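## Task

Move each bottle whose cap is red onto the tray and leave every other bottle off it. Every bottle must be upright at the finish. Anything that stays in place only because the robot is holding it at the finish does not count. If whatever the robot is touching at the finish would drop by more than about a fingernail's thickness once released, the task fails.

## Robot and tools

Robot: one six-joint arm with a two-finger parallel gripper, mounted at the table (its base may sit slightly tilted). Only one arm exists, so every motion argument describes that single gripper. The only camera is cam_wrist (616x616 fisheye, on the hand); calibration numbers (K, distortion D, T_world_to_cam) are given and may be a little off per scene.

Frame: the scene frame has its origin on the table surface straight beneath the arm base, +z upward, +y to the left when facing along +x. All positions are in metres in this frame. The gripper's fingers extend along its own +z axis and close along its own y axis. end_effector_position is the point midway between the finger pads, roughly 1 cm short of the tips.

The row format (used everywhere): 8 plain numbers [x, y, z, qw, qx, qy, qz, opening]. x, y, z is an absolute target position for the gripper point in the scene frame (m); qw, qx, qy, qz is an absolute target orientation quaternion, w first, in the scene frame. So a row is a pose plus a finger command. opening runs from -1 (closed) to +1 (fully open, 0.094 m gap); it is an absolute finger setting, not a change. To keep the current orientation, repeat the quaternion you want in every row rather than copying a drifted reading.

Tools:
- execute_actions {"actions": [...], "pictures": bool optional}. An empty list just reports the state. One action {"rows": [[8 numbers], ...], "steps": n} gives 1 to 15 rows, each held for one control step of 1/30 s; n is at most 15 (default 15) and the final row repeats if rows run out. One wait {"steps": n} with no rows lets up to 300 steps elapse counted from the previous result, including thinking time. A row whose target lies more than 0.6 m from the last reported position along any gripper axis is refused and nothing is sent.
- move {"target": [8 numbers], "speed": m/s}: a straight-line path from the current pose to that absolute pose, lasting 0.5 to 10 s (cut off at 10 s). speed is 0.002 to 0.5, default 0.25; rotation is capped at twice that in rad/s. The opening is applied at the start. It does not slow for obstacles, so contact at speed hits hard, and a target set deep beyond the contact point presses hard.
- wait {"seconds": 0 to 10}: lets the simulation run with no new command.
- zoom_image {"camera": "cam_wrist", "region": [x0, y0, x1, y1]}: pixel box of the latest image, top-left origin, at most 504x504, returns a sharper close-up.
- finished_scene {"scene": number of the current scene}: ends it irreversibly and reports success; the next scene's goal arrives with it. Replying without any tool call ends everything.

Controller behaviour: each step the commanded pose is clipped to within 70 mm and 16 degrees of the measured pose, then damped inverse kinematics drives the joints, favouring position over orientation. After an action ends, the arm only continues to the last clipped pose, so a far target needs several actions; check the reported pose and send the remainder. Motions typically finish a centimetre or more off, usually low. The printed position is less accurate at long reach. The elbow cannot fully straighten.

Result lines: state with end_effector_position and end_effector_quat_wxyz; Joint positions and Joint velocities in the order waist, shoulder, elbow, wrist pitch, wrist yaw, wrist roll (rad, rad/s), then finger pad gap (m, m/s). Ranges: waist -2.880..2.880, shoulder 0.000..3.142, elbow 0.000..3.019, wrist pitch -1.693..1.571, wrist yaw -1.571..1.571, wrist roll -2.094..2.094. grip_measured is the finger opening on the command scale (may be offset by about 1 mm throughout). "Hand target" shows the pose the controller currently drives toward. "pose unreachable" and HELD mark steps where the clearance check (which treats the base mount as arm) altered or blocked the command. Joint torques are raw drive outputs with offsets and noise, so read loads cautiously. A move adds a "move:" line: done (settled near target), off_target, moving, held (last step blocked) or fault, plus limits (paced = pose clipped; held = some steps blocked, after which the arm may surge faster than speed) and the remaining distance.

Gripping: to hold, command an opening below grip_measured; about 0.03 below is firm, less is gentler. Pad force tops out around 50-62 N.

Cautions: occasional tugs on held parts or pushes on loose items can occur. Never knock or place anything off the table; avoid drops, slams, hard hits and heavy pushes. Release bottles upright and resting on their own before finishing, and do not leave the gripper supporting anything. Holding loads heats motors; a MOTOR HOT line appears from 85 °C and at 100 °C an OVER-TEMPERATURE FAULT drops the arm, so do not linger while carrying. FAULT lines mean the arm stopped. Smooth, economical motion is preferred.

Each tool is called in YAML: its name, and indented under it one key for each argument.

## Session

execute_actions:
  actions: []

Scene clock: 0.00 s of 6400.00 s.
end_effector_position=(+0.5720, -0.2881, +0.2166) grip_measured=+1.000 end_effector_quat_wxyz=(+0.002, +0.387, +0.922, +0.013)
Joint positions: [-0.735  1.996  1.534 -0.78  -0.392  0.322  0.094]
Joint velocities: [-0.005 -0.015 -0.007 -0.007  0.022  0.051  0.   ]
Joint torques (N m, as the arm reports them, + toward a larger angle): no reading
Motor temperatures (°C, as the motors report them): [24 27 25 24 26 25]
Hand target: +0.583, -0.292, +0.226; +0.015, +0.384, +0.923, +0.012
camera_calibration (this result's frames):
cam_wrist: T_world_to_cam=[[-0.710314, -0.703417, -0.0256685, 0.214067], [-0.57917, 0.563347, 0.589239, 0.373391], [-0.40002, 0.433411, -0.807551, 0.652316], [0, 0, 0, 1]] pos_world=[0.629251, -0.342492, 0.312257]

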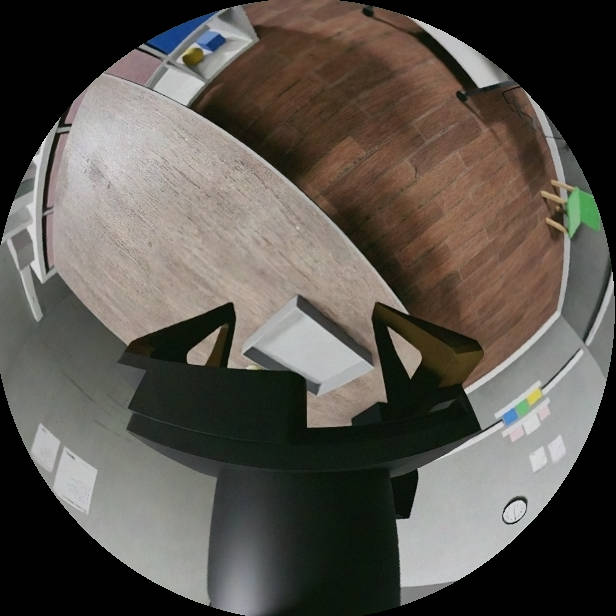

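move:
  target: [0.29,0.03,0.30,0.305,0,0.952,0,1]

zoom_image:
  camera: "cam_wrist"
  region: [150,100,450,400]

Scene clock: 5.00 s of 6400.00 s.
end_effector_position=(+0.2822, +0.0250, +0.2931) grip_measured=+1.000 end_effector_quat_wxyz=(+0.295, +0.002, +0.956, -0.005)
Joint positions: [-0.111  0.987 -0.001  0.481 -0.018  0.161  0.094]
Joint velocities: [-0.005  0.005  0.022  0.007  0.007 -0.051  0.   ]
Joint torques (N m, as the arm reports them, + toward a larger angle): [-0.42 -5.25  3.04  1.84  0.34  0.1 ]
Motor temperatures (°C, as the motors report them): [24 28 26 24 26 25]
Hand target: +0.290, +0.027, +0.298; +0.309, +0.003, +0.951, -0.002
Off the commanded pose: 0.012 m, 1 deg.
move: off_target
camera_calibration (this result's frames):
cam_wrist: T_world_to_cam=[[-0.00270091, -0.999911, 0.0130537, 0.0267569], [-0.999664, 0.00303653, 0.0257595, 0.281952], [-0.0257968, -0.0129798, -0.999583, 0.424315], [0, 0, 0, 1]] pos_world=[0.292875, 0.0314059, 0.416526]

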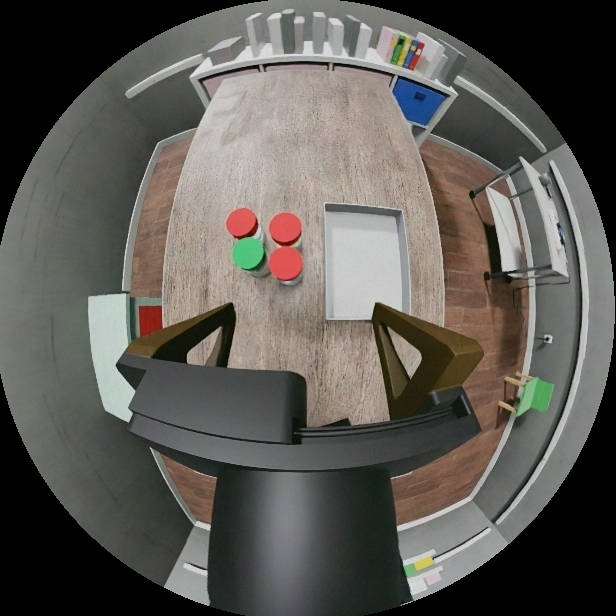

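Region (150, 100, 450, 400) of cam_wrist's 616x616 image, scaled by 1.680, with more detail than that image has.

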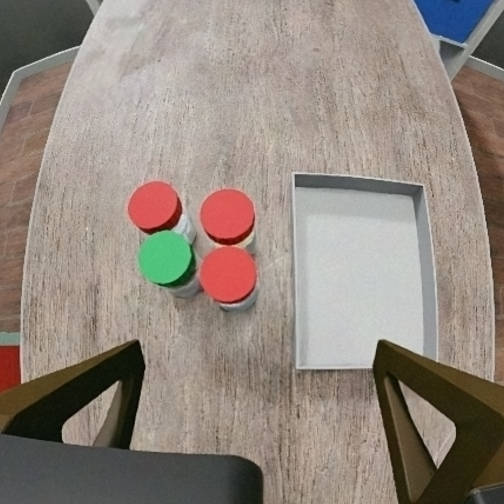

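move:
  target: [0.364,0.056,0.16,0,-0.317,0.948,0,0.65]

Scene clock: 17.43 s of 6400.00 s.
end_effector_position=(+0.3665, +0.0520, +0.1629) grip_measured=+0.652 end_effector_quat_wxyz=(+0.007, -0.312, +0.950, -0.002)
Joint positions: [-0.066  1.611  0.625 -0.095 -0.092 -0.477  0.078]
Joint velocities: [ 0.005 -0.005 -0.007 -0.027 -0.007 -0.007  0.   ]
Joint torques (N m, as the arm reports them, + toward a larger angle): [ -0.65 -12.24   2.23  -0.61   0.19  -0.06]
Motor temperatures (°C, as the motors report them): [24 28 26 24 26 25]
Hand target: +0.365, +0.056, +0.162; -0.000, -0.321, +0.947, -0.001
Off the commanded pose: 0.006 m, 1 deg.
After step 90, 7.17 s passed at rest.
move: done
camera_calibration (this result's frames):
cam_wrist: T_world_to_cam=[[0.597526, -0.80179, 0.00972842, -0.174033], [-0.659273, -0.484339, 0.57513, 0.180629], [-0.456422, -0.350069, -0.818004, 0.442429], [0, 0, 0, 1]] pos_world=[0.425008, 0.102829, 0.259716]

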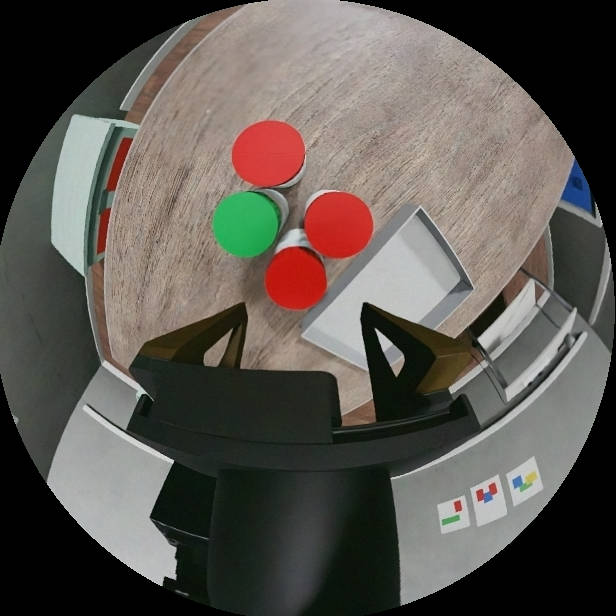

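move:
  target: [0.366,0.060,0.085,0,-0.317,0.948,0,0.65]
  speed: 0.08

Scene clock: 26.30 s of 6400.00 s.
end_effector_position=(+0.3608, +0.0541, +0.0867) grip_measured=+0.652 end_effector_quat_wxyz=(-0.011, -0.315, +0.949, +0.001)
Joint positions: [-0.04   1.874  0.718  0.042 -0.081 -0.464  0.078]
Joint velocities: [-0.005 -0.005 -0.012  0.012  0.051 -0.007 -0.001]
Joint torques (N m, as the arm reports them, + toward a larger angle): [ -0.71 -13.58   0.37   0.79   0.2    0.1 ]
Motor temperatures (°C, as the motors report them): [24 28 26 24 26 25]
Hand target: +0.367, +0.060, +0.086; +0.000, -0.317, +0.948, -0.000
Off the commanded pose: 0.008 m, 1 deg.
After step 90, 4.53 s passed at rest.
move: done
camera_calibration (this result's frames):
cam_wrist: T_world_to_cam=[[0.602908, -0.797775, -0.00753692, -0.168862], [-0.635377, -0.485849, 0.600205, 0.210982], [-0.482491, -0.35708, -0.79981, 0.386481], [0, 0, 0, 1]] pos_world=[0.422335, 0.105796, 0.181207]

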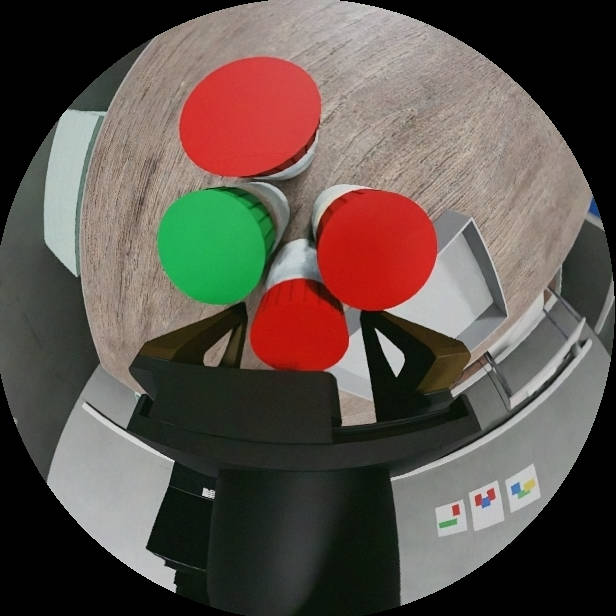

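execute_actions:
  actions:
    - {"rows":[[0.366,0.060,0.085,0,-0.317,0.948,0,0.09]],"steps":15}
  pictures: false

move:
  target: [0.345,0.045,0.152,0,-0.317,0.948,0,0.09]
  speed: 0.12

move:
  target: [0.303,-0.112,0.152,0,0,1,0,0.09]
  speed: 0.18

move:
  target: [0.312,-0.107,0.098,0,0,1,0,0.09]
  speed: 0.06

Scene clock: 38.17 s of 6400.00 s.
end_effector_position=(+0.3610, +0.0543, +0.0865) grip_measured=+0.124 end_effector_quat_wxyz=(-0.010, -0.315, +0.949, +0.001)
Joint positions: [-0.04   1.875  0.718  0.044 -0.081 -0.462  0.053]
Joint velocities: [ 0.005  0.005 -0.007 -0.007 -0.022  0.022  0.   ]
Joint torques (N m, as the arm reports them, + toward a larger angle): [ -0.73 -13.46   0.34   0.83   0.17   0.1 ]
Motor temperatures (°C, as the motors report them): [24 29 25 24 26 25]
Hand target: +0.366, +0.060, +0.085; -0.000, -0.317, +0.948, +0.000
Off the commanded pose: 0.008 m, 1 deg.
Steps of this call (steps 1 to 90: nothing new was sent; then 8.37 s passed at rest; steps 91 to 105: all 15 steps of this action). Readings (end_effector_position):
91: (+0.3608, +0.0541, +0.0867)
92: (+0.3608, +0.0543, +0.0867)
94: (+0.3609, +0.0542, +0.0865)
98: (+0.3610, +0.0543, +0.0865)
105: the state above

Scene clock: 39.33 s of 6400.00 s.
end_effector_position=(+0.3458, +0.0493, +0.1477) grip_measured=+0.124 end_effector_quat_wxyz=(+0.004, -0.318, +0.948, +0.000)
Joint positions: [-0.062  1.662  0.587 -0.012 -0.094 -0.486  0.053]
Joint velocities: [ 0.005  0.005  0.002 -0.002  0.007 -0.022 -0.001]
Joint torques (N m, as the arm reports them, + toward a larger angle): [ -2.5  -13.3    0.47  -0.62  -0.17  -0.05]
Motor temperatures (°C, as the motors report them): [24 29 25 24 26 25]
Hand target: +0.344, +0.045, +0.151; +0.000, -0.317, +0.948, +0.000
Off the commanded pose: 0.006 m, 0 deg.
move: done
camera_calibration (this result's frames):
cam_wrist: T_world_to_cam=[[0.607139, -0.794589, 0.00325071, -0.166394], [-0.649407, -0.493841, 0.578267, 0.170964], [-0.457879, -0.353199, -0.815841, 0.419992], [0, 0, 0, 1]] pos_world=[0.404355, 0.100555, 0.244325]

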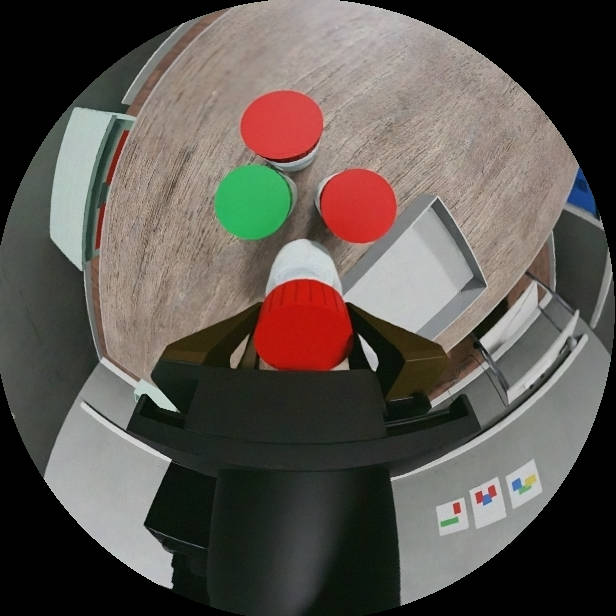

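Scene clock: 41.50 s of 6400.00 s.
end_effector_position=(+0.2982, -0.1052, +0.1514) grip_measured=+0.124 end_effector_quat_wxyz=(-0.010, -0.007, +1.000, +0.003)
Joint positions: [-0.536  1.77   0.547  0.02  -0.295 -0.297  0.053]
Joint velocities: [ 0.005 -0.015  0.002 -0.002 -0.022 -0.007 -0.001]
Joint torques (N m, as the arm reports them, + toward a larger angle): [ -4.57 -11.45   0.57   0.29  -0.15   0.1 ]
Motor temperatures (°C, as the motors report them): [24 29 25 24 26 25]
Hand target: +0.302, -0.109, +0.152; -0.003, +0.000, +1.000, +0.001
Off the commanded pose: 0.008 m, 1 deg.
move: done
camera_calibration (this result's frames):
cam_wrist: T_world_to_cam=[[0.0192501, -0.9998, -0.0054917, -0.105238], [-0.799669, -0.0186933, 0.600151, 0.153116], [-0.600133, -0.00716143, -0.799868, 0.422981], [0, 0, 0, 1]] pos_world=[0.378313, -0.0993257, 0.245859]

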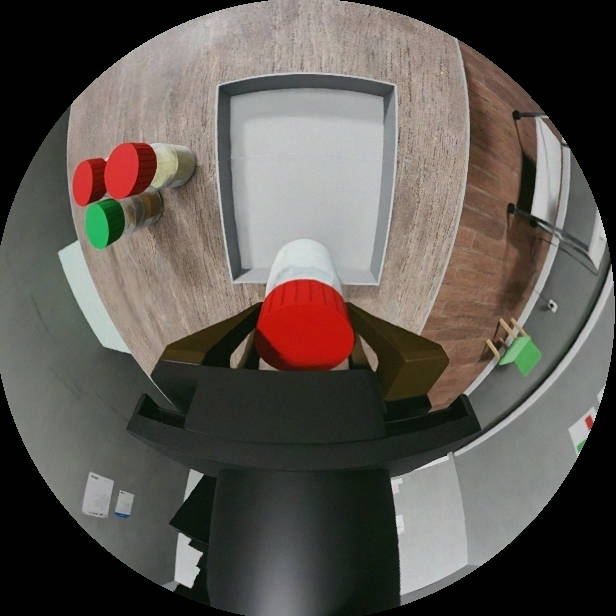

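Scene clock: 42.73 s of 6400.00 s.
end_effector_position=(+0.3056, -0.1092, +0.0991) grip_measured=+0.124 end_effector_quat_wxyz=(-0.009, +0.003, +1.000, +0.002)
Joint positions: [-0.496  1.956  0.63   0.136 -0.279 -0.239  0.053]
Joint velocities: [ 0.005 -0.005 -0.002 -0.002  0.051 -0.037 -0.001]
Joint torques (N m, as the arm reports them, + toward a larger angle): [ -3.4  -12.42  -0.66   0.81   0.21   0.1 ]
Motor temperatures (°C, as the motors report them): [24 29 25 24 26 25]
Hand target: +0.312, -0.107, +0.099; +0.000, +0.000, +1.000, -0.000
Off the commanded pose: 0.007 m, 1 deg.
move: done
camera_calibration (this result's frames):
cam_wrist: T_world_to_cam=[[-0.000931425, -0.999993, -0.00350948, -0.103736], [-0.800398, -0.00135832, 0.599467, 0.192566], [-0.599468, 0.00336734, -0.800391, 0.38656], [0, 0, 0, 1]] pos_world=[0.385763, -0.104775, 0.193598]

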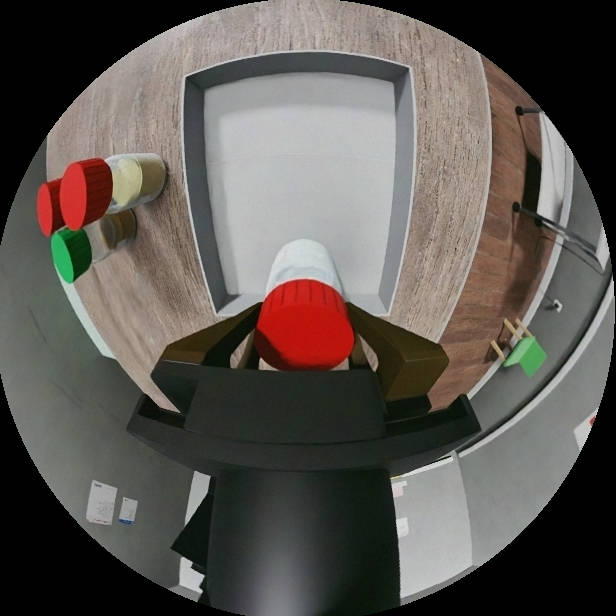

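move:
  target: [0.313,-0.107,0.085,0,0,1,0,0.09]
  speed: 0.02

execute_actions:
  actions:
    - {"rows":[[0.313,-0.107,0.087,0,0,1,0,0.65]],"steps":15}
  pictures: false

move:
  target: [0.305,-0.105,0.15,0,0,1,0,0.65]
  speed: 0.15

move:
  target: [0.43,0.064,0.15,0,-0.707,0.707,0,0.65]

Scene clock: 53.43 s of 6400.00 s.
end_effector_position=(+0.3071, -0.1098, +0.0888) grip_measured=+0.124 end_effector_quat_wxyz=(-0.008, +0.005, +1.000, +0.002)
Joint positions: [-0.489  1.991  0.647  0.157 -0.276 -0.228  0.053]
Joint velocities: [-0.015 -0.005  0.007  0.017 -0.022 -0.037  0.001]
Joint torques (N m, as the arm reports them, + toward a larger angle): [ -3.36 -12.11  -0.56   0.96   0.22   0.09]
Motor temperatures (°C, as the motors report them): [24 29 25 24 26 25]
Hand target: +0.313, -0.107, +0.085; +0.000, +0.000, +1.000, +0.000
Off the commanded pose: 0.008 m, 1 deg.
After step 90, 6.67 s passed at rest.
move: done
camera_calibration (this result's frames):
cam_wrist: T_world_to_cam=[[-0.00401961, -0.999989, -0.00238911, -0.103531], [-0.801527, 0.00179326, 0.597956, 0.200703], [-0.597945, 0.00431849, -0.801525, 0.378943], [0, 0, 0, 1]] pos_world=[0.38704, -0.105526, 0.183474]

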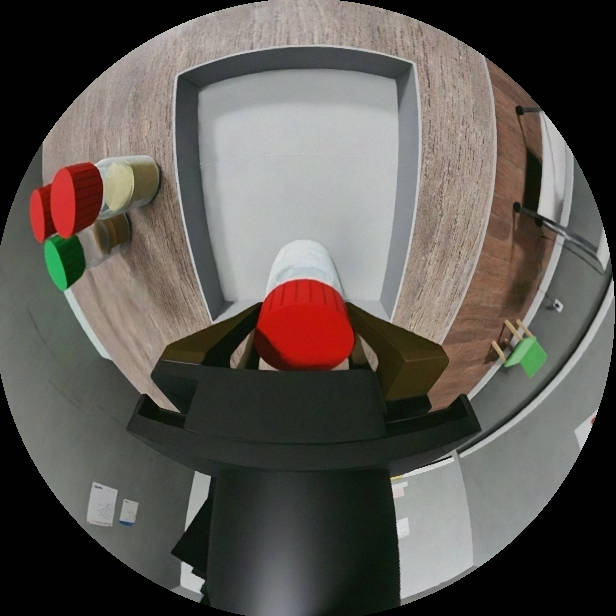

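Scene clock: 53.93 s of 6400.00 s.
end_effector_position=(+0.3071, -0.1099, +0.0888) grip_measured=+0.648 end_effector_quat_wxyz=(-0.009, +0.005, +1.000, +0.001)
Joint positions: [-0.489  1.991  0.647  0.157 -0.275 -0.228  0.077]
Joint velocities: [-0.005  0.005  0.002  0.002  0.022 -0.022 -0.001]
Joint torques (N m, as the arm reports them, + toward a larger angle): [ -3.31 -12.27  -0.73   0.82   0.21   0.09]
Motor temperatures (°C, as the motors report them): [24 29 25 24 26 25]
Hand target: +0.313, -0.107, +0.087; +0.000, +0.000, +1.000, -0.000
Off the commanded pose: 0.007 m, 1 deg.
Steps of this call (steps 1 to 15: all 15 steps of this action). Readings (end_effector_position):
1: (+0.3071, -0.1099, +0.0888)
2: (+0.3071, -0.1099, +0.0888)
4: (+0.3071, -0.1099, +0.0888)
8: (+0.3071, -0.1099, +0.0888)
15: the state above

Scene clock: 55.07 s of 6400.00 s.
end_effector_position=(+0.3113, -0.1023, +0.1479) grip_measured=+0.648 end_effector_quat_wxyz=(+0.008, -0.004, +1.000, -0.001)
Joint positions: [-0.515  1.775  0.555  0.063 -0.288 -0.26   0.077]
Joint velocities: [-0.005 -0.005  0.012 -0.012 -0.007 -0.007  0.   ]
Joint torques (N m, as the arm reports them, + toward a larger angle): [ -4.76 -11.76  -0.13  -0.55  -0.12  -0.07]
Motor temperatures (°C, as the motors report them): [24 29 25 24 26 25]
Hand target: +0.305, -0.105, +0.149; +0.000, +0.000, +1.000, +0.000
Off the commanded pose: 0.007 m, 1 deg.
move: done
camera_calibration (this result's frames):
cam_wrist: T_world_to_cam=[[0.0132595, -0.999905, 0.00386417, -0.102161], [-0.820917, -0.0086794, 0.570982, 0.177669], [-0.570894, -0.0107431, -0.820954, 0.42173], [0, 0, 0, 1]] pos_world=[0.387969, -0.096078, 0.24517]

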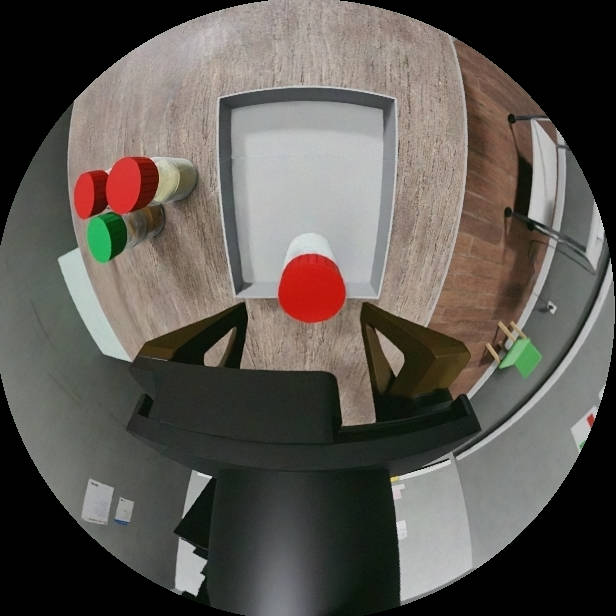

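Scene clock: 58.70 s of 6400.00 s.
end_effector_position=(+0.4244, +0.0564, +0.1449) grip_measured=+0.648 end_effector_quat_wxyz=(+0.001, +0.701, -0.713, +0.001)
Joint positions: [-0.073  1.703  0.811 -0.204 -0.095 -1.403  0.077]
Joint velocities: [-0.015 -0.005 -0.007  0.007 -0.007 -0.066  0.   ]
Joint torques (N m, as the arm reports them, + toward a larger angle): [ -1.05 -15.76   3.59  -0.67   0.13  -0.05]
Motor temperatures (°C, as the motors report them): [24 29 25 24 26 25]
Hand target: +0.431, +0.061, +0.150; -0.002, +0.707, -0.707, +0.003
Off the commanded pose: 0.011 m, 1 deg.
move: off_target
camera_calibration (this result's frames):
cam_wrist: T_world_to_cam=[[0.999924, -0.0122459, 0.00115655, -0.41898], [-0.0105952, -0.809728, 0.586709, -0.0274493], [-0.00624827, -0.586677, -0.809797, 0.276777], [0, 0, 0, 1]] pos_world=[0.420387, 0.135022, 0.240723]

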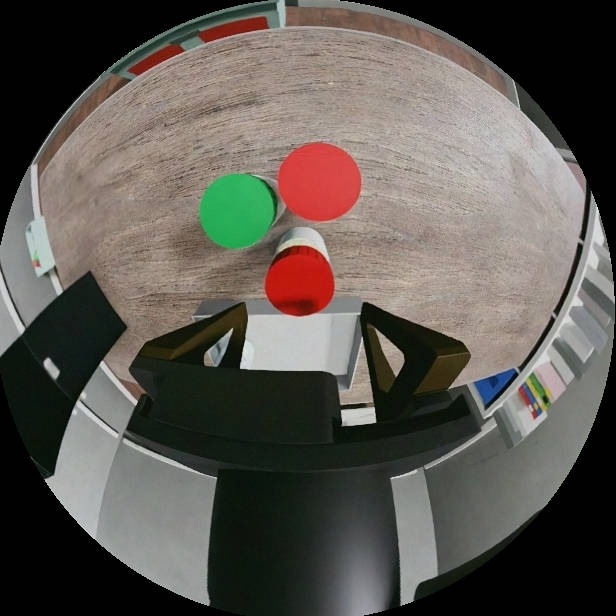

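move:
  target: [0.428,0.064,0.084,0,-0.707,0.707,0,0.65]
  speed: 0.08

Scene clock: 67.93 s of 6400.00 s.
end_effector_position=(+0.4198, +0.0573, +0.0855) grip_measured=+0.648 end_effector_quat_wxyz=(+0.011, +0.705, -0.709, -0.007)
Joint positions: [-0.057  1.883  0.878 -0.115 -0.089 -1.404  0.077]
Joint velocities: [-0.015 -0.005  0.007 -0.007  0.007 -0.037 -0.001]
Joint torques (N m, as the arm reports them, + toward a larger angle): [ -0.91 -15.17   2.13   0.74   0.13   0.11]
Motor temperatures (°C, as the motors report them): [24 29 26 24 26 25]
Hand target: +0.428, +0.064, +0.085; -0.000, +0.707, -0.707, -0.000
Off the commanded pose: 0.011 m, 1 deg.
After step 90, 5.10 s passed at rest.
move: off_target
camera_calibration (this result's frames):
cam_wrist: T_world_to_cam=[[0.999709, 0.000827466, -0.0241004, -0.412861], [0.0148547, -0.80841, 0.588433, -0.00271585], [-0.0189961, -0.58862, -0.808187, 0.234505], [0, 0, 0, 1]] pos_world=[0.417236, 0.136181, 0.181172]

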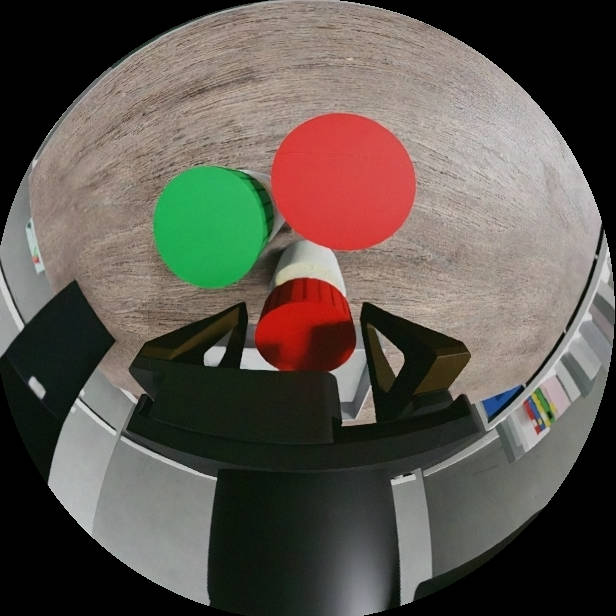

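execute_actions:
  actions:
    - {"rows":[[0.428,0.064,0.084,0,-0.707,0.707,0,0.09]],"steps":15}
  pictures: false

move:
  target: [0.42,0.045,0.152,0,-0.707,0.707,0,0.09]
  speed: 0.12

move:
  target: [0.405,-0.155,0.152,0,-0.707,0.707,0,0.09]
  speed: 0.18

Scene clock: 80.13 s of 6400.00 s.
end_effector_position=(+0.4202, +0.0573, +0.0853) grip_measured=+0.126 end_effector_quat_wxyz=(+0.010, +0.705, -0.709, -0.006)
Joint positions: [-0.057  1.883  0.878 -0.114 -0.089 -1.403  0.053]
Joint velocities: [ 0.005  0.005 -0.007  0.022 -0.051  0.095 -0.   ]
Joint torques (N m, as the arm reports them, + toward a larger angle): [ -0.97 -14.9    2.13   0.71   0.1    0.1 ]
Motor temperatures (°C, as the motors report them): [24 30 25 24 26 25]
Hand target: +0.428, +0.064, +0.084; -0.000, +0.707, -0.707, -0.000
Off the commanded pose: 0.010 m, 1 deg.
Steps of this call (steps 1 to 90: nothing new was sent; then 8.70 s passed at rest; steps 91 to 105: all 15 steps of this action). Readings (end_effector_position):
91: (+0.4198, +0.0573, +0.0855)
92: (+0.4198, +0.0573, +0.0855)
94: (+0.4202, +0.0573, +0.0853)
98: (+0.4202, +0.0573, +0.0853)
105: the state above

Scene clock: 81.47 s of 6400.00 s.
end_effector_position=(+0.4187, +0.0490, +0.1462) grip_measured=+0.126 end_effector_quat_wxyz=(-0.001, +0.708, -0.707, +0.000)
Joint positions: [-0.091  1.697  0.79  -0.188 -0.107 -1.437  0.053]
Joint velocities: [-0.005  0.005 -0.002  0.022  0.007 -0.037  0.001]
Joint torques (N m, as the arm reports them, + toward a larger angle): [ -2.75 -15.49   2.26  -0.62  -0.22  -0.06]
Motor temperatures (°C, as the motors report them): [24 30 25 24 26 25]
Hand target: +0.419, +0.045, +0.151; +0.000, +0.707, -0.707, -0.000
Off the commanded pose: 0.007 m, 0 deg.
move: done
camera_calibration (this result's frames):
cam_wrist: T_world_to_cam=[[0.999972, 0.00667553, 0.00326771, -0.414611], [0.00351572, -0.812203, 0.583364, -0.0394827], [0.00654832, -0.583336, -0.812204, 0.268306], [0, 0, 0, 1]] pos_world=[0.412982, 0.127213, 0.242307]

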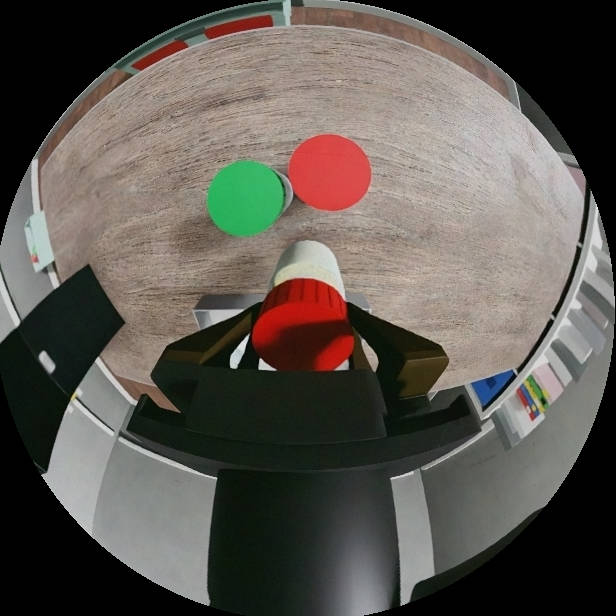

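Scene clock: 83.13 s of 6400.00 s.
end_effector_position=(+0.3982, -0.1507, +0.1494) grip_measured=+0.126 end_effector_quat_wxyz=(+0.003, +0.704, -0.710, -0.003)
Joint positions: [-0.571  1.821  0.842 -0.22  -0.306 -1.876  0.053]
Joint velocities: [-0.015 -0.005 -0.007 -0.007 -0.051 -0.022  0.   ]
Joint torques (N m, as the arm reports them, + toward a larger angle): [ -5.14 -14.76   3.69  -0.78  -0.18  -0.05]
Motor temperatures (°C, as the motors report them): [24 30 25 24 26 25]
Hand target: +0.404, -0.153, +0.152; +0.001, +0.707, -0.707, -0.003
Off the commanded pose: 0.009 m, 1 deg.
move: done
camera_calibration (this result's frames):
cam_wrist: T_world_to_cam=[[0.999968, -0.00355824, -0.00713689, -0.392757], [0.00127865, -0.811821, 0.583905, -0.202591], [-0.00787156, -0.583895, -0.811791, 0.160101], [0, 0, 0, 1]] pos_world=[0.394264, -0.072383, 0.245459]

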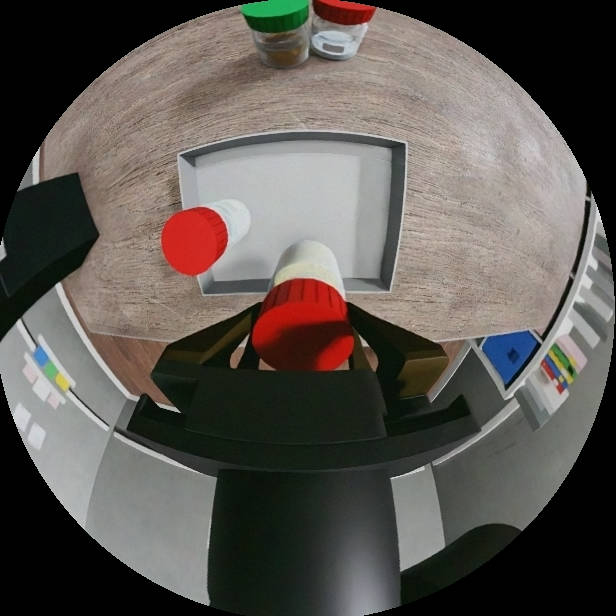

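move:
  target: [0.418,-0.143,0.098,0,-0.707,0.707,0,0.09]
  speed: 0.06

move:
  target: [0.419,-0.143,0.084,0,-0.707,0.707,0,0.09]
  speed: 0.02

Scene clock: 89.07 s of 6400.00 s.
end_effector_position=(+0.4044, -0.1437, +0.0970) grip_measured=+0.126 end_effector_quat_wxyz=(+0.007, +0.704, -0.710, -0.014)
Joint positions: [-0.517  1.966  0.917 -0.159 -0.288 -1.831  0.053]
Joint velocities: [-0.024  0.005 -0.017 -0.007 -0.022 -0.022  0.001]
Joint torques (N m, as the arm reports them, + toward a larger angle): [ -4.53 -15.57   2.59   0.6    0.12   0.09]
Motor temperatures (°C, as the motors report them): [24 30 26 24 26 25]
Hand target: +0.418, -0.143, +0.099; -0.000, +0.707, -0.707, +0.000
Off the commanded pose: 0.014 m, 2 deg.
After step 90, 1.67 s passed at rest.
move: off_target
camera_calibration (this result's frames):
cam_wrist: T_world_to_cam=[[0.999574, -0.0027225, -0.0290422, -0.396991], [0.0145403, -0.816615, 0.577, -0.17174], [-0.0252872, -0.577177, -0.816228, 0.130157], [0, 0, 0, 1]] pos_world=[0.402611, -0.0662031, 0.193802]

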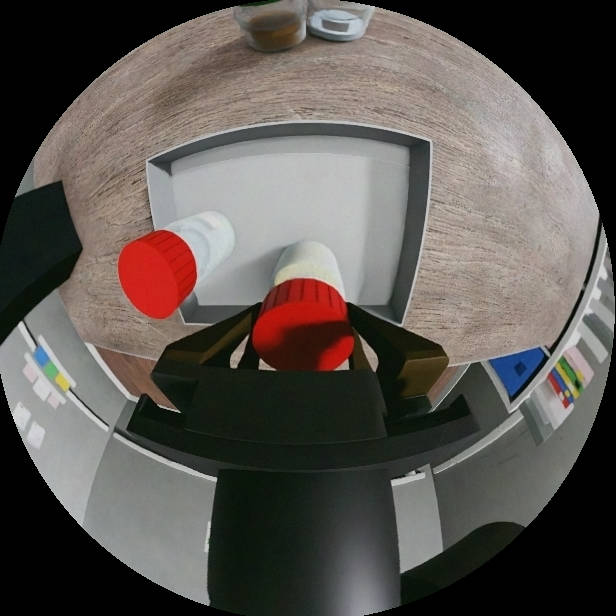

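Scene clock: 90.27 s of 6400.00 s.
end_effector_position=(+0.4039, -0.1453, +0.0881) grip_measured=+0.126 end_effector_quat_wxyz=(+0.009, +0.701, -0.713, -0.014)
Joint positions: [-0.514  1.992  0.929 -0.146 -0.284 -1.821  0.053]
Joint velocities: [-0.005 -0.015  0.002  0.002 -0.022  0.095 -0.001]
Joint torques (N m, as the arm reports them, + toward a larger angle): [ -4.02 -14.57   3.03   0.99   0.13   0.07]
Motor temperatures (°C, as the motors report them): [24 30 26 24 26 25]
Hand target: +0.419, -0.143, +0.085; -0.000, +0.707, -0.707, +0.000
Off the commanded pose: 0.016 m, 2 deg.
move: off_target
camera_calibration (this result's frames):
cam_wrist: T_world_to_cam=[[0.999451, -0.0108625, -0.0312919, -0.397637], [0.00926706, -0.815277, 0.578997, -0.165722], [-0.031801, -0.578969, -0.814729, 0.124156], [0, 0, 0, 1]] pos_world=[0.402903, -0.0675461, 0.184663]

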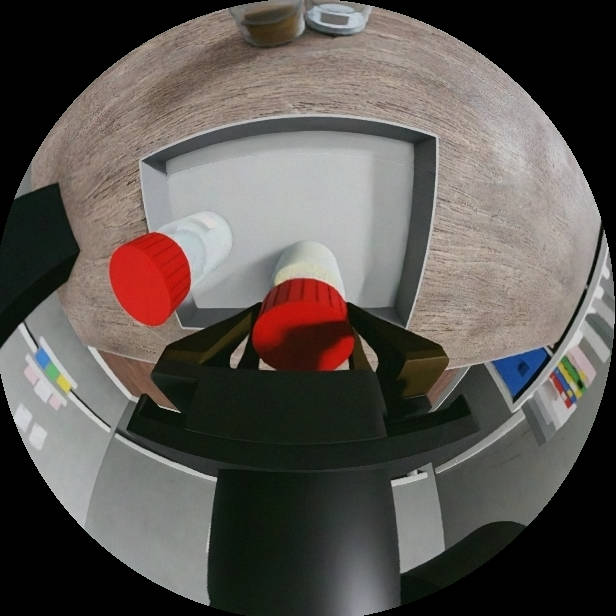

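execute_actions:
  actions:
    - {"rows":[[0.419,-0.143,0.087,0,-0.707,0.707,0,0.65]],"steps":15}
  pictures: false

move:
  target: [0.402,-0.145,0.15,0,-0.707,0.707,0,0.65]
  speed: 0.15

move:
  target: [0.44,0.138,0.15,0,-0.317,0.948,0,0.65]

Scene clock: 97.70 s of 6400.00 s.
end_effector_position=(+0.4077, -0.1463, +0.0882) grip_measured=+0.648 end_effector_quat_wxyz=(+0.007, +0.702, -0.712, -0.010)
Joint positions: [-0.514  1.992  0.934 -0.141 -0.284 -1.82   0.077]
Joint velocities: [-0.005  0.005  0.012 -0.012 -0.022 -0.051 -0.   ]
Joint torques (N m, as the arm reports them, + toward a larger angle): [ -4.19 -15.22   2.41   0.64   0.08   0.07]
Motor temperatures (°C, as the motors report them): [24 30 26 24 26 25]
Hand target: +0.419, -0.143, +0.087; -0.000, +0.707, -0.707, +0.000
Off the commanded pose: 0.012 m, 2 deg.
Steps of this call (steps 1 to 90: nothing new was sent; then 3.93 s passed at rest; steps 91 to 105: all 15 steps of this action). Readings (end_effector_position):
91: (+0.4040, -0.1453, +0.0881)
92: (+0.4046, -0.1455, +0.0881)
94: (+0.4060, -0.1458, +0.0881)
98: (+0.4076, -0.1462, +0.0882)
105: the state above

Scene clock: 98.87 s of 6400.00 s.
end_effector_position=(+0.4081, -0.1414, +0.1482) grip_measured=+0.648 end_effector_quat_wxyz=(-0.004, +0.710, -0.704, +0.007)
Joint positions: [-0.544  1.815  0.842 -0.194 -0.299 -1.859  0.077]
Joint velocities: [-0.005 -0.005 -0.002  0.007 -0.007 -0.037 -0.   ]
Joint torques (N m, as the arm reports them, + toward a larger angle): [ -5.51 -14.51   2.17  -0.69  -0.2   -0.04]
Motor temperatures (°C, as the motors report them): [24 30 26 24 26 25]
Hand target: +0.402, -0.145, +0.149; -0.000, +0.707, -0.707, -0.000
Off the commanded pose: 0.007 m, 1 deg.
move: done
camera_calibration (this result's frames):
cam_wrist: T_world_to_cam=[[0.999789, 0.012879, 0.0160329, -0.40375], [0.00101222, -0.80949, 0.587133, -0.194433], [0.0205402, -0.586992, -0.809332, 0.152284], [0, 0, 0, 1]] pos_world=[0.400734, -0.0628024, 0.243879]

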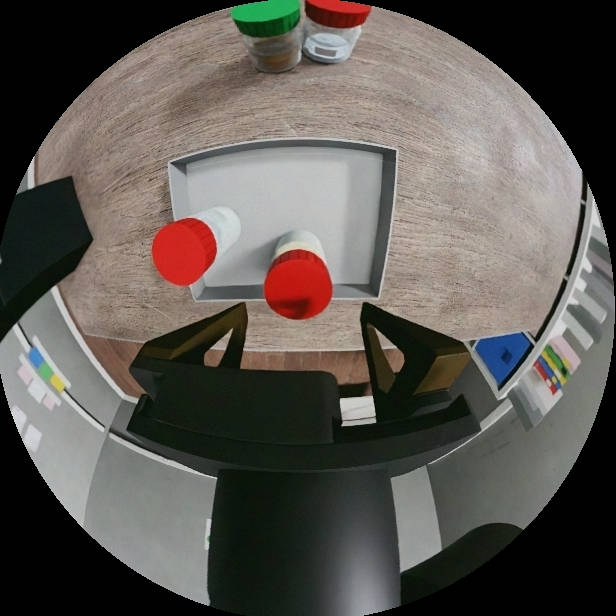

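Scene clock: 101.37 s of 6400.00 s.
end_effector_position=(+0.4336, +0.1326, +0.1442) grip_measured=+0.648 end_effector_quat_wxyz=(-0.000, -0.322, +0.947, -0.000)
Joint positions: [ 0.097  1.711  0.881 -0.258 -0.018 -0.355  0.077]
Joint velocities: [-0.005 -0.015 -0.002 -0.002 -0.007  0.051 -0.001]
Joint torques (N m, as the arm reports them, + toward a larger angle): [ -0.71 -16.39   4.33  -0.58   0.19   0.09]
Motor temperatures (°C, as the motors report them): [24 30 26 24 26 25]
Hand target: +0.442, +0.135, +0.150; +0.004, -0.318, +0.948, -0.002
Off the commanded pose: 0.010 m, 1 deg.
move: done
camera_calibration (this result's frames):
cam_wrist: T_world_to_cam=[[0.614603, -0.788835, 0.00152477, -0.157283], [-0.640503, -0.497903, 0.584678, 0.266894], [-0.460455, -0.360321, -0.811264, 0.488093], [0, 0, 0, 1]] pos_world=[0.492358, 0.184688, 0.240165]

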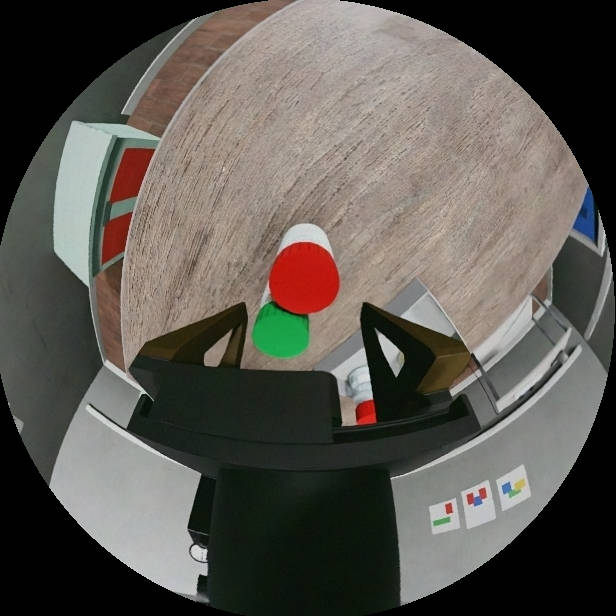

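move:
  target: [0.447,0.143,0.084,0,-0.317,0.948,0,0.65]
  speed: 0.08

Scene clock: 106.63 s of 6400.00 s.
end_effector_position=(+0.4382, +0.1340, +0.0849) grip_measured=+0.648 end_effector_quat_wxyz=(-0.014, -0.316, +0.949, -0.001)
Joint positions: [ 0.099  1.887  0.974 -0.204 -0.017 -0.339  0.077]
Joint velocities: [-0.005 -0.005 -0.017 -0.027 -0.007 -0.022  0.   ]
Joint torques (N m, as the arm reports them, + toward a larger angle): [  0.18 -16.1    3.24   0.78   0.2    0.08]
Motor temperatures (°C, as the motors report them): [24 30 26 24 26 25]
Hand target: +0.447, +0.143, +0.085; -0.000, -0.317, +0.948, +0.000
Off the commanded pose: 0.013 m, 2 deg.
After step 90, 1.10 s passed at rest.
move: off_target
camera_calibration (this result's frames):
cam_wrist: T_world_to_cam=[[0.603286, -0.797489, -0.00751799, -0.152], [-0.631332, -0.483309, 0.606492, 0.29733], [-0.487305, -0.361142, -0.795054, 0.453103], [0, 0, 0, 1]] pos_world=[0.500213, 0.186118, 0.17877]

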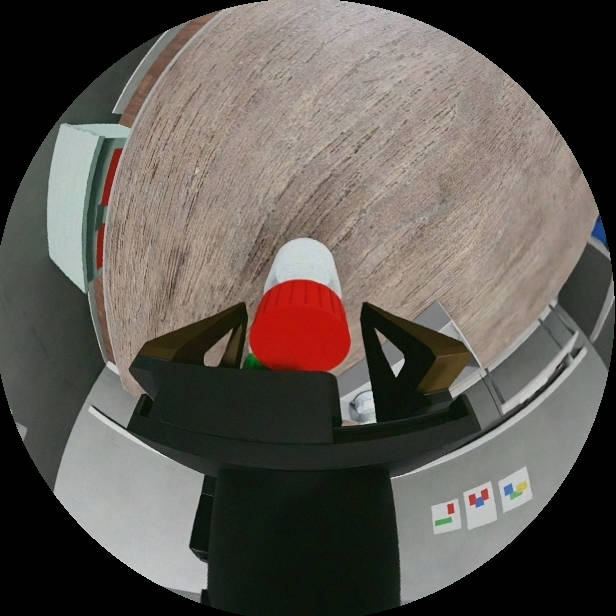

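execute_actions:
  actions:
    - {"rows":[[0.447,0.143,0.084,0,-0.317,0.948,0,0.09]],"steps":15}
  pictures: false

move:
  target: [0.455,0.135,0.154,0,-0.317,0.948,0,0.09]
  speed: 0.12

move:
  target: [0.455,-0.072,0.154,0,-0.317,0.948,0,0.09]
  speed: 0.18

move:
  target: [0.46,-0.064,0.099,0,-0.317,0.948,0,0.09]
  speed: 0.06

Scene clock: 112.70 s of 6400.00 s.
end_effector_position=(+0.4383, +0.1341, +0.0848) grip_measured=+0.126 end_effector_quat_wxyz=(-0.014, -0.315, +0.949, -0.001)
Joint positions: [ 0.1    1.887  0.974 -0.202 -0.016 -0.339  0.053]
Joint velocities: [-0.005 -0.005  0.007  0.002  0.037 -0.007  0.001]
Joint torques (N m, as the arm reports them, + toward a larger angle): [  0.12 -15.98   3.24   0.81   0.18   0.1 ]
Motor temperatures (°C, as the motors report them): [24 30 26 24 26 25]
Hand target: +0.447, +0.143, +0.084; +0.000, -0.317, +0.948, +0.000
Off the commanded pose: 0.013 m, 2 deg.
Steps of this call (steps 1 to 90: nothing new was sent; then 2.57 s passed at rest; steps 91 to 105: all 15 steps of this action). Readings (end_effector_position):
91: (+0.4382, +0.1340, +0.0849)
92: (+0.4381, +0.1341, +0.0849)
94: (+0.4383, +0.1341, +0.0848)
98: (+0.4383, +0.1341, +0.0848)
105: the state above

Scene clock: 114.10 s of 6400.00 s.
end_effector_position=(+0.4520, +0.1403, +0.1478) grip_measured=+0.126 end_effector_quat_wxyz=(+0.001, -0.318, +0.948, +0.001)
Joint positions: [ 0.1    1.716  0.935 -0.303 -0.02  -0.344  0.053]
Joint velocities: [-0.005  0.015 -0.017  0.002 -0.007 -0.007 -0.001]
Joint torques (N m, as the arm reports them, + toward a larger angle): [ -1.74 -17.21   3.46  -0.58  -0.16  -0.05]
Motor temperatures (°C, as the motors report them): [24 31 26 24 26 25]
Hand target: +0.454, +0.135, +0.153; -0.000, -0.317, +0.948, +0.000
Off the commanded pose: 0.009 m, 0 deg.
move: done
camera_calibration (this result's frames):
cam_wrist: T_world_to_cam=[[0.608026, -0.793917, -0.000338962, -0.15851], [-0.645568, -0.494661, 0.581853, 0.282645], [-0.46211, -0.353563, -0.813294, 0.502399], [0, 0, 0, 1]] pos_world=[0.511009, 0.1916, 0.244086]

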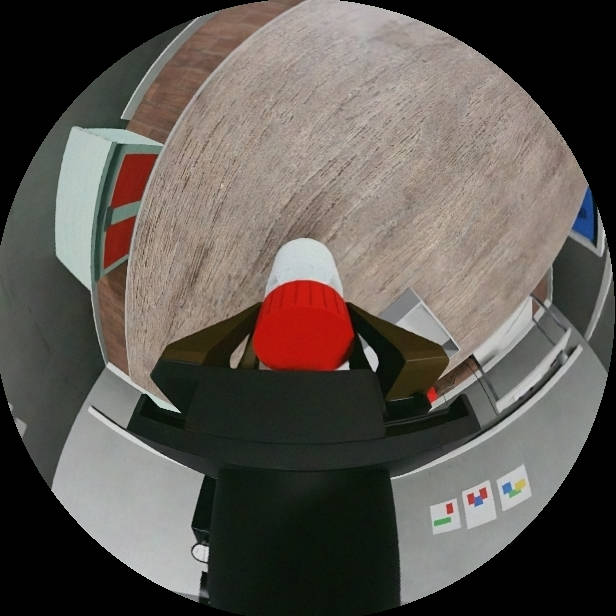

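Scene clock: 115.80 s of 6400.00 s.
end_effector_position=(+0.4409, -0.0702, +0.1510) grip_measured=+0.126 end_effector_quat_wxyz=(-0.012, -0.309, +0.951, +0.004)
Joint positions: [-0.372  1.765  0.894 -0.295 -0.226 -0.757  0.053]
Joint velocities: [ 0.005 -0.015  0.012  0.012  0.037  0.007  0.   ]
Joint torques (N m, as the arm reports them, + toward a larger angle): [ -3.75 -15.54   4.79  -0.12  -0.17  -0.05]
Motor temperatures (°C, as the motors report them): [24 31 26 24 26 25]
Hand target: +0.453, -0.070, +0.154; -0.003, -0.317, +0.949, +0.001
Off the commanded pose: 0.015 m, 2 deg.
move: off_target
camera_calibration (this result's frames):
cam_wrist: T_world_to_cam=[[0.592299, -0.805602, -0.0137093, -0.310772], [-0.639117, -0.480119, 0.600845, 0.164836], [-0.490624, -0.347118, -0.799248, 0.436308], [0, 0, 0, 1]] pos_world=[0.503482, -0.0197672, 0.245417]

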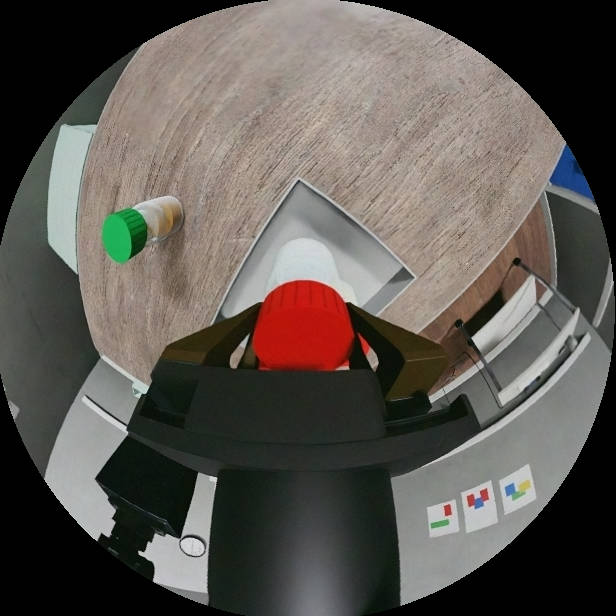

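Scene clock: 117.07 s of 6400.00 s.
end_effector_position=(+0.4450, -0.0677, +0.0981) grip_measured=+0.126 end_effector_quat_wxyz=(-0.016, -0.313, +0.950, +0.007)
Joint positions: [-0.341  1.914  0.96  -0.215 -0.216 -0.737  0.053]
Joint velocities: [-0.005 -0.005  0.002 -0.002  0.007  0.007 -0.001]
Joint torques (N m, as the arm reports them, + toward a larger angle): [ -3.26 -16.51   3.52   0.73   0.16   0.1 ]
Motor temperatures (°C, as the motors report them): [24 31 26 24 26 25]
Hand target: +0.460, -0.064, +0.100; +0.000, -0.317, +0.948, +0.000
Off the commanded pose: 0.015 m, 2 deg.
move: off_target
camera_calibration (this result's frames):
cam_wrist: T_world_to_cam=[[0.598445, -0.800856, -0.0222223, -0.313505], [-0.629956, -0.487514, 0.604554, 0.195503], [-0.494994, -0.347793, -0.796254, 0.3985], [0, 0, 0, 1]] pos_world=[0.508029, -0.017166, 0.192149]

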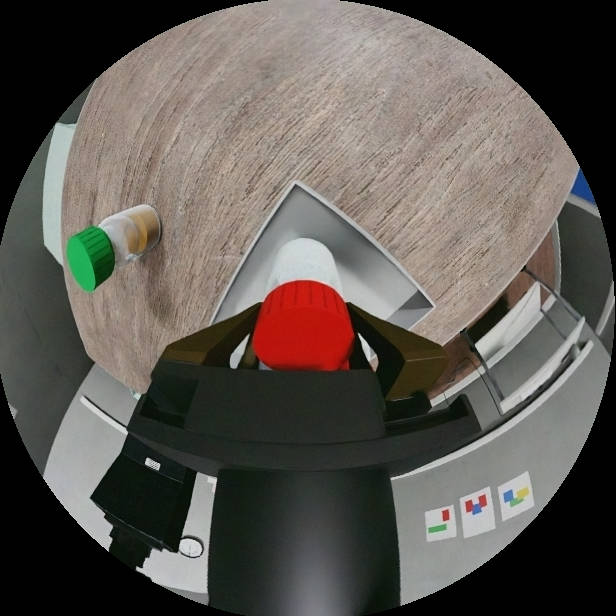

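move:
  target: [0.462,-0.064,0.084,0,-0.317,0.948,0,0.09]
  speed: 0.02

execute_actions:
  actions:
    - {"rows":[[0.462,-0.064,0.087,0,-0.317,0.948,0,0.65]],"steps":15}
  pictures: false

move:
  target: [0.43,-0.08,0.17,0,-0.317,0.948,0,0.65]
  speed: 0.15

Scene clock: 124.47 s of 6400.00 s.
end_effector_position=(+0.4474, -0.0689, +0.0874) grip_measured=+0.126 end_effector_quat_wxyz=(-0.015, -0.311, +0.950, +0.006)
Joint positions: [-0.338  1.945  0.978 -0.199 -0.213 -0.73   0.053]
Joint velocities: [-0.005 -0.024  0.002 -0.012  0.066 -0.037  0.001]
Joint torques (N m, as the arm reports them, + toward a larger angle): [ -2.98 -15.38   3.73   0.96   0.17   0.1 ]
Motor temperatures (°C, as the motors report them): [24 31 26 24 26 25]
Hand target: +0.462, -0.064, +0.084; +0.000, -0.317, +0.948, +0.000
Off the commanded pose: 0.016 m, 2 deg.
After step 90, 3.07 s passed at rest.
move: off_target
camera_calibration (this result's frames):
cam_wrist: T_world_to_cam=[[0.595721, -0.802959, -0.0193192, -0.315322], [-0.632916, -0.484102, 0.604205, 0.204451], [-0.494504, -0.34771, -0.796595, 0.390595], [0, 0, 0, 1]] pos_world=[0.510395, -0.0184016, 0.181524]

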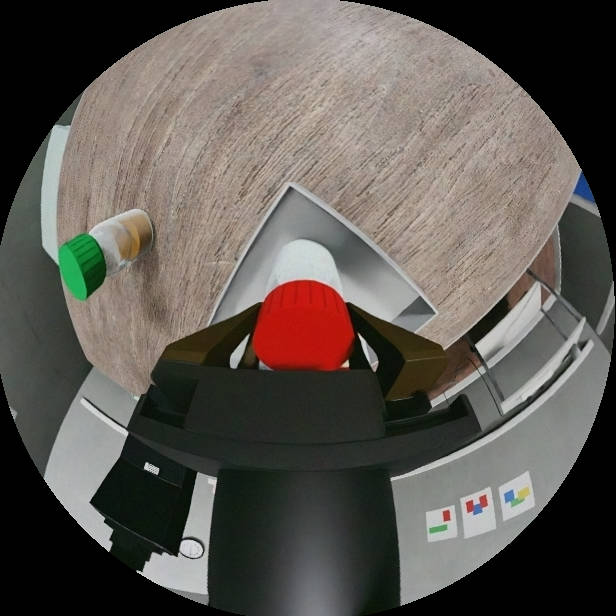

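Scene clock: 124.97 s of 6400.00 s.
end_effector_position=(+0.4488, -0.0690, +0.0875) grip_measured=+0.648 end_effector_quat_wxyz=(-0.014, -0.312, +0.950, +0.005)
Joint positions: [-0.338  1.945  0.98  -0.199 -0.213 -0.73   0.077]
Joint velocities: [-0.024 -0.015 -0.002  0.012 -0.037 -0.081  0.001]
Joint torques (N m, as the arm reports them, + toward a larger angle): [ -3.   -16.1    3.29   0.73   0.13   0.07]
Motor temperatures (°C, as the motors report them): [24 31 26 24 26 25]
Hand target: +0.462, -0.064, +0.087; +0.000, -0.317, +0.948, +0.000
Off the commanded pose: 0.014 m, 2 deg.
Steps of this call (steps 1 to 15: all 15 steps of this action). Readings (end_effector_position):
1: (+0.4474, -0.0689, +0.0874)
2: (+0.4479, -0.0690, +0.0875)
4: (+0.4483, -0.0690, +0.0875)
8: (+0.4488, -0.0690, +0.0875)
15: the state above

Scene clock: 126.27 s of 6400.00 s.
end_effector_position=(+0.4339, -0.0767, +0.1678) grip_measured=+0.648 end_effector_quat_wxyz=(+0.006, -0.318, +0.948, -0.003)
Joint positions: [-0.4    1.711  0.839 -0.261 -0.241 -0.793  0.077]
Joint velocities: [-0.005 -0.015  0.007 -0.007 -0.051 -0.051 -0.   ]
Joint torques (N m, as the arm reports them, + toward a larger angle): [ -4.53 -14.75   2.93  -0.64  -0.18  -0.06]
Motor temperatures (°C, as the motors report them): [24 31 26 24 26 25]
Hand target: +0.429, -0.079, +0.169; -0.000, -0.317, +0.949, +0.000
Off the commanded pose: 0.006 m, 1 deg.
move: done
camera_calibration (this result's frames):
cam_wrist: T_world_to_cam=[[0.607717, -0.794089, 0.0101001, -0.321415], [-0.652315, -0.491882, 0.57666, 0.156036], [-0.452952, -0.357035, -0.816922, 0.429889], [0, 0, 0, 1]] pos_world=[0.491833, -0.024996, 0.264452]

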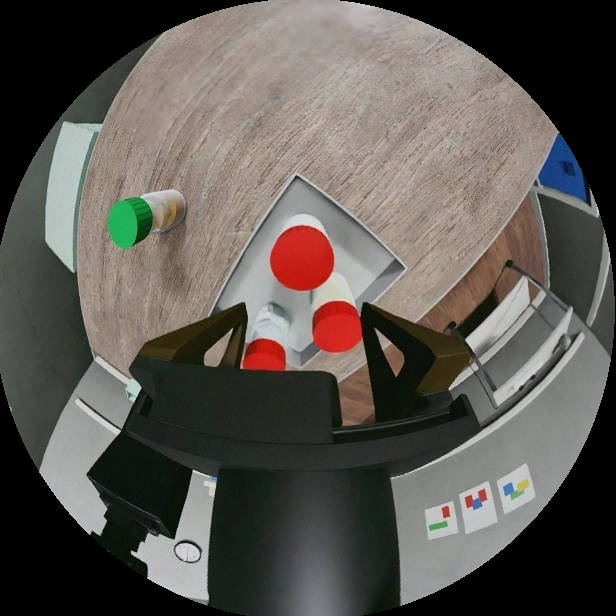

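finished_scene:
  scene: 2

The scene is finished: the task was done.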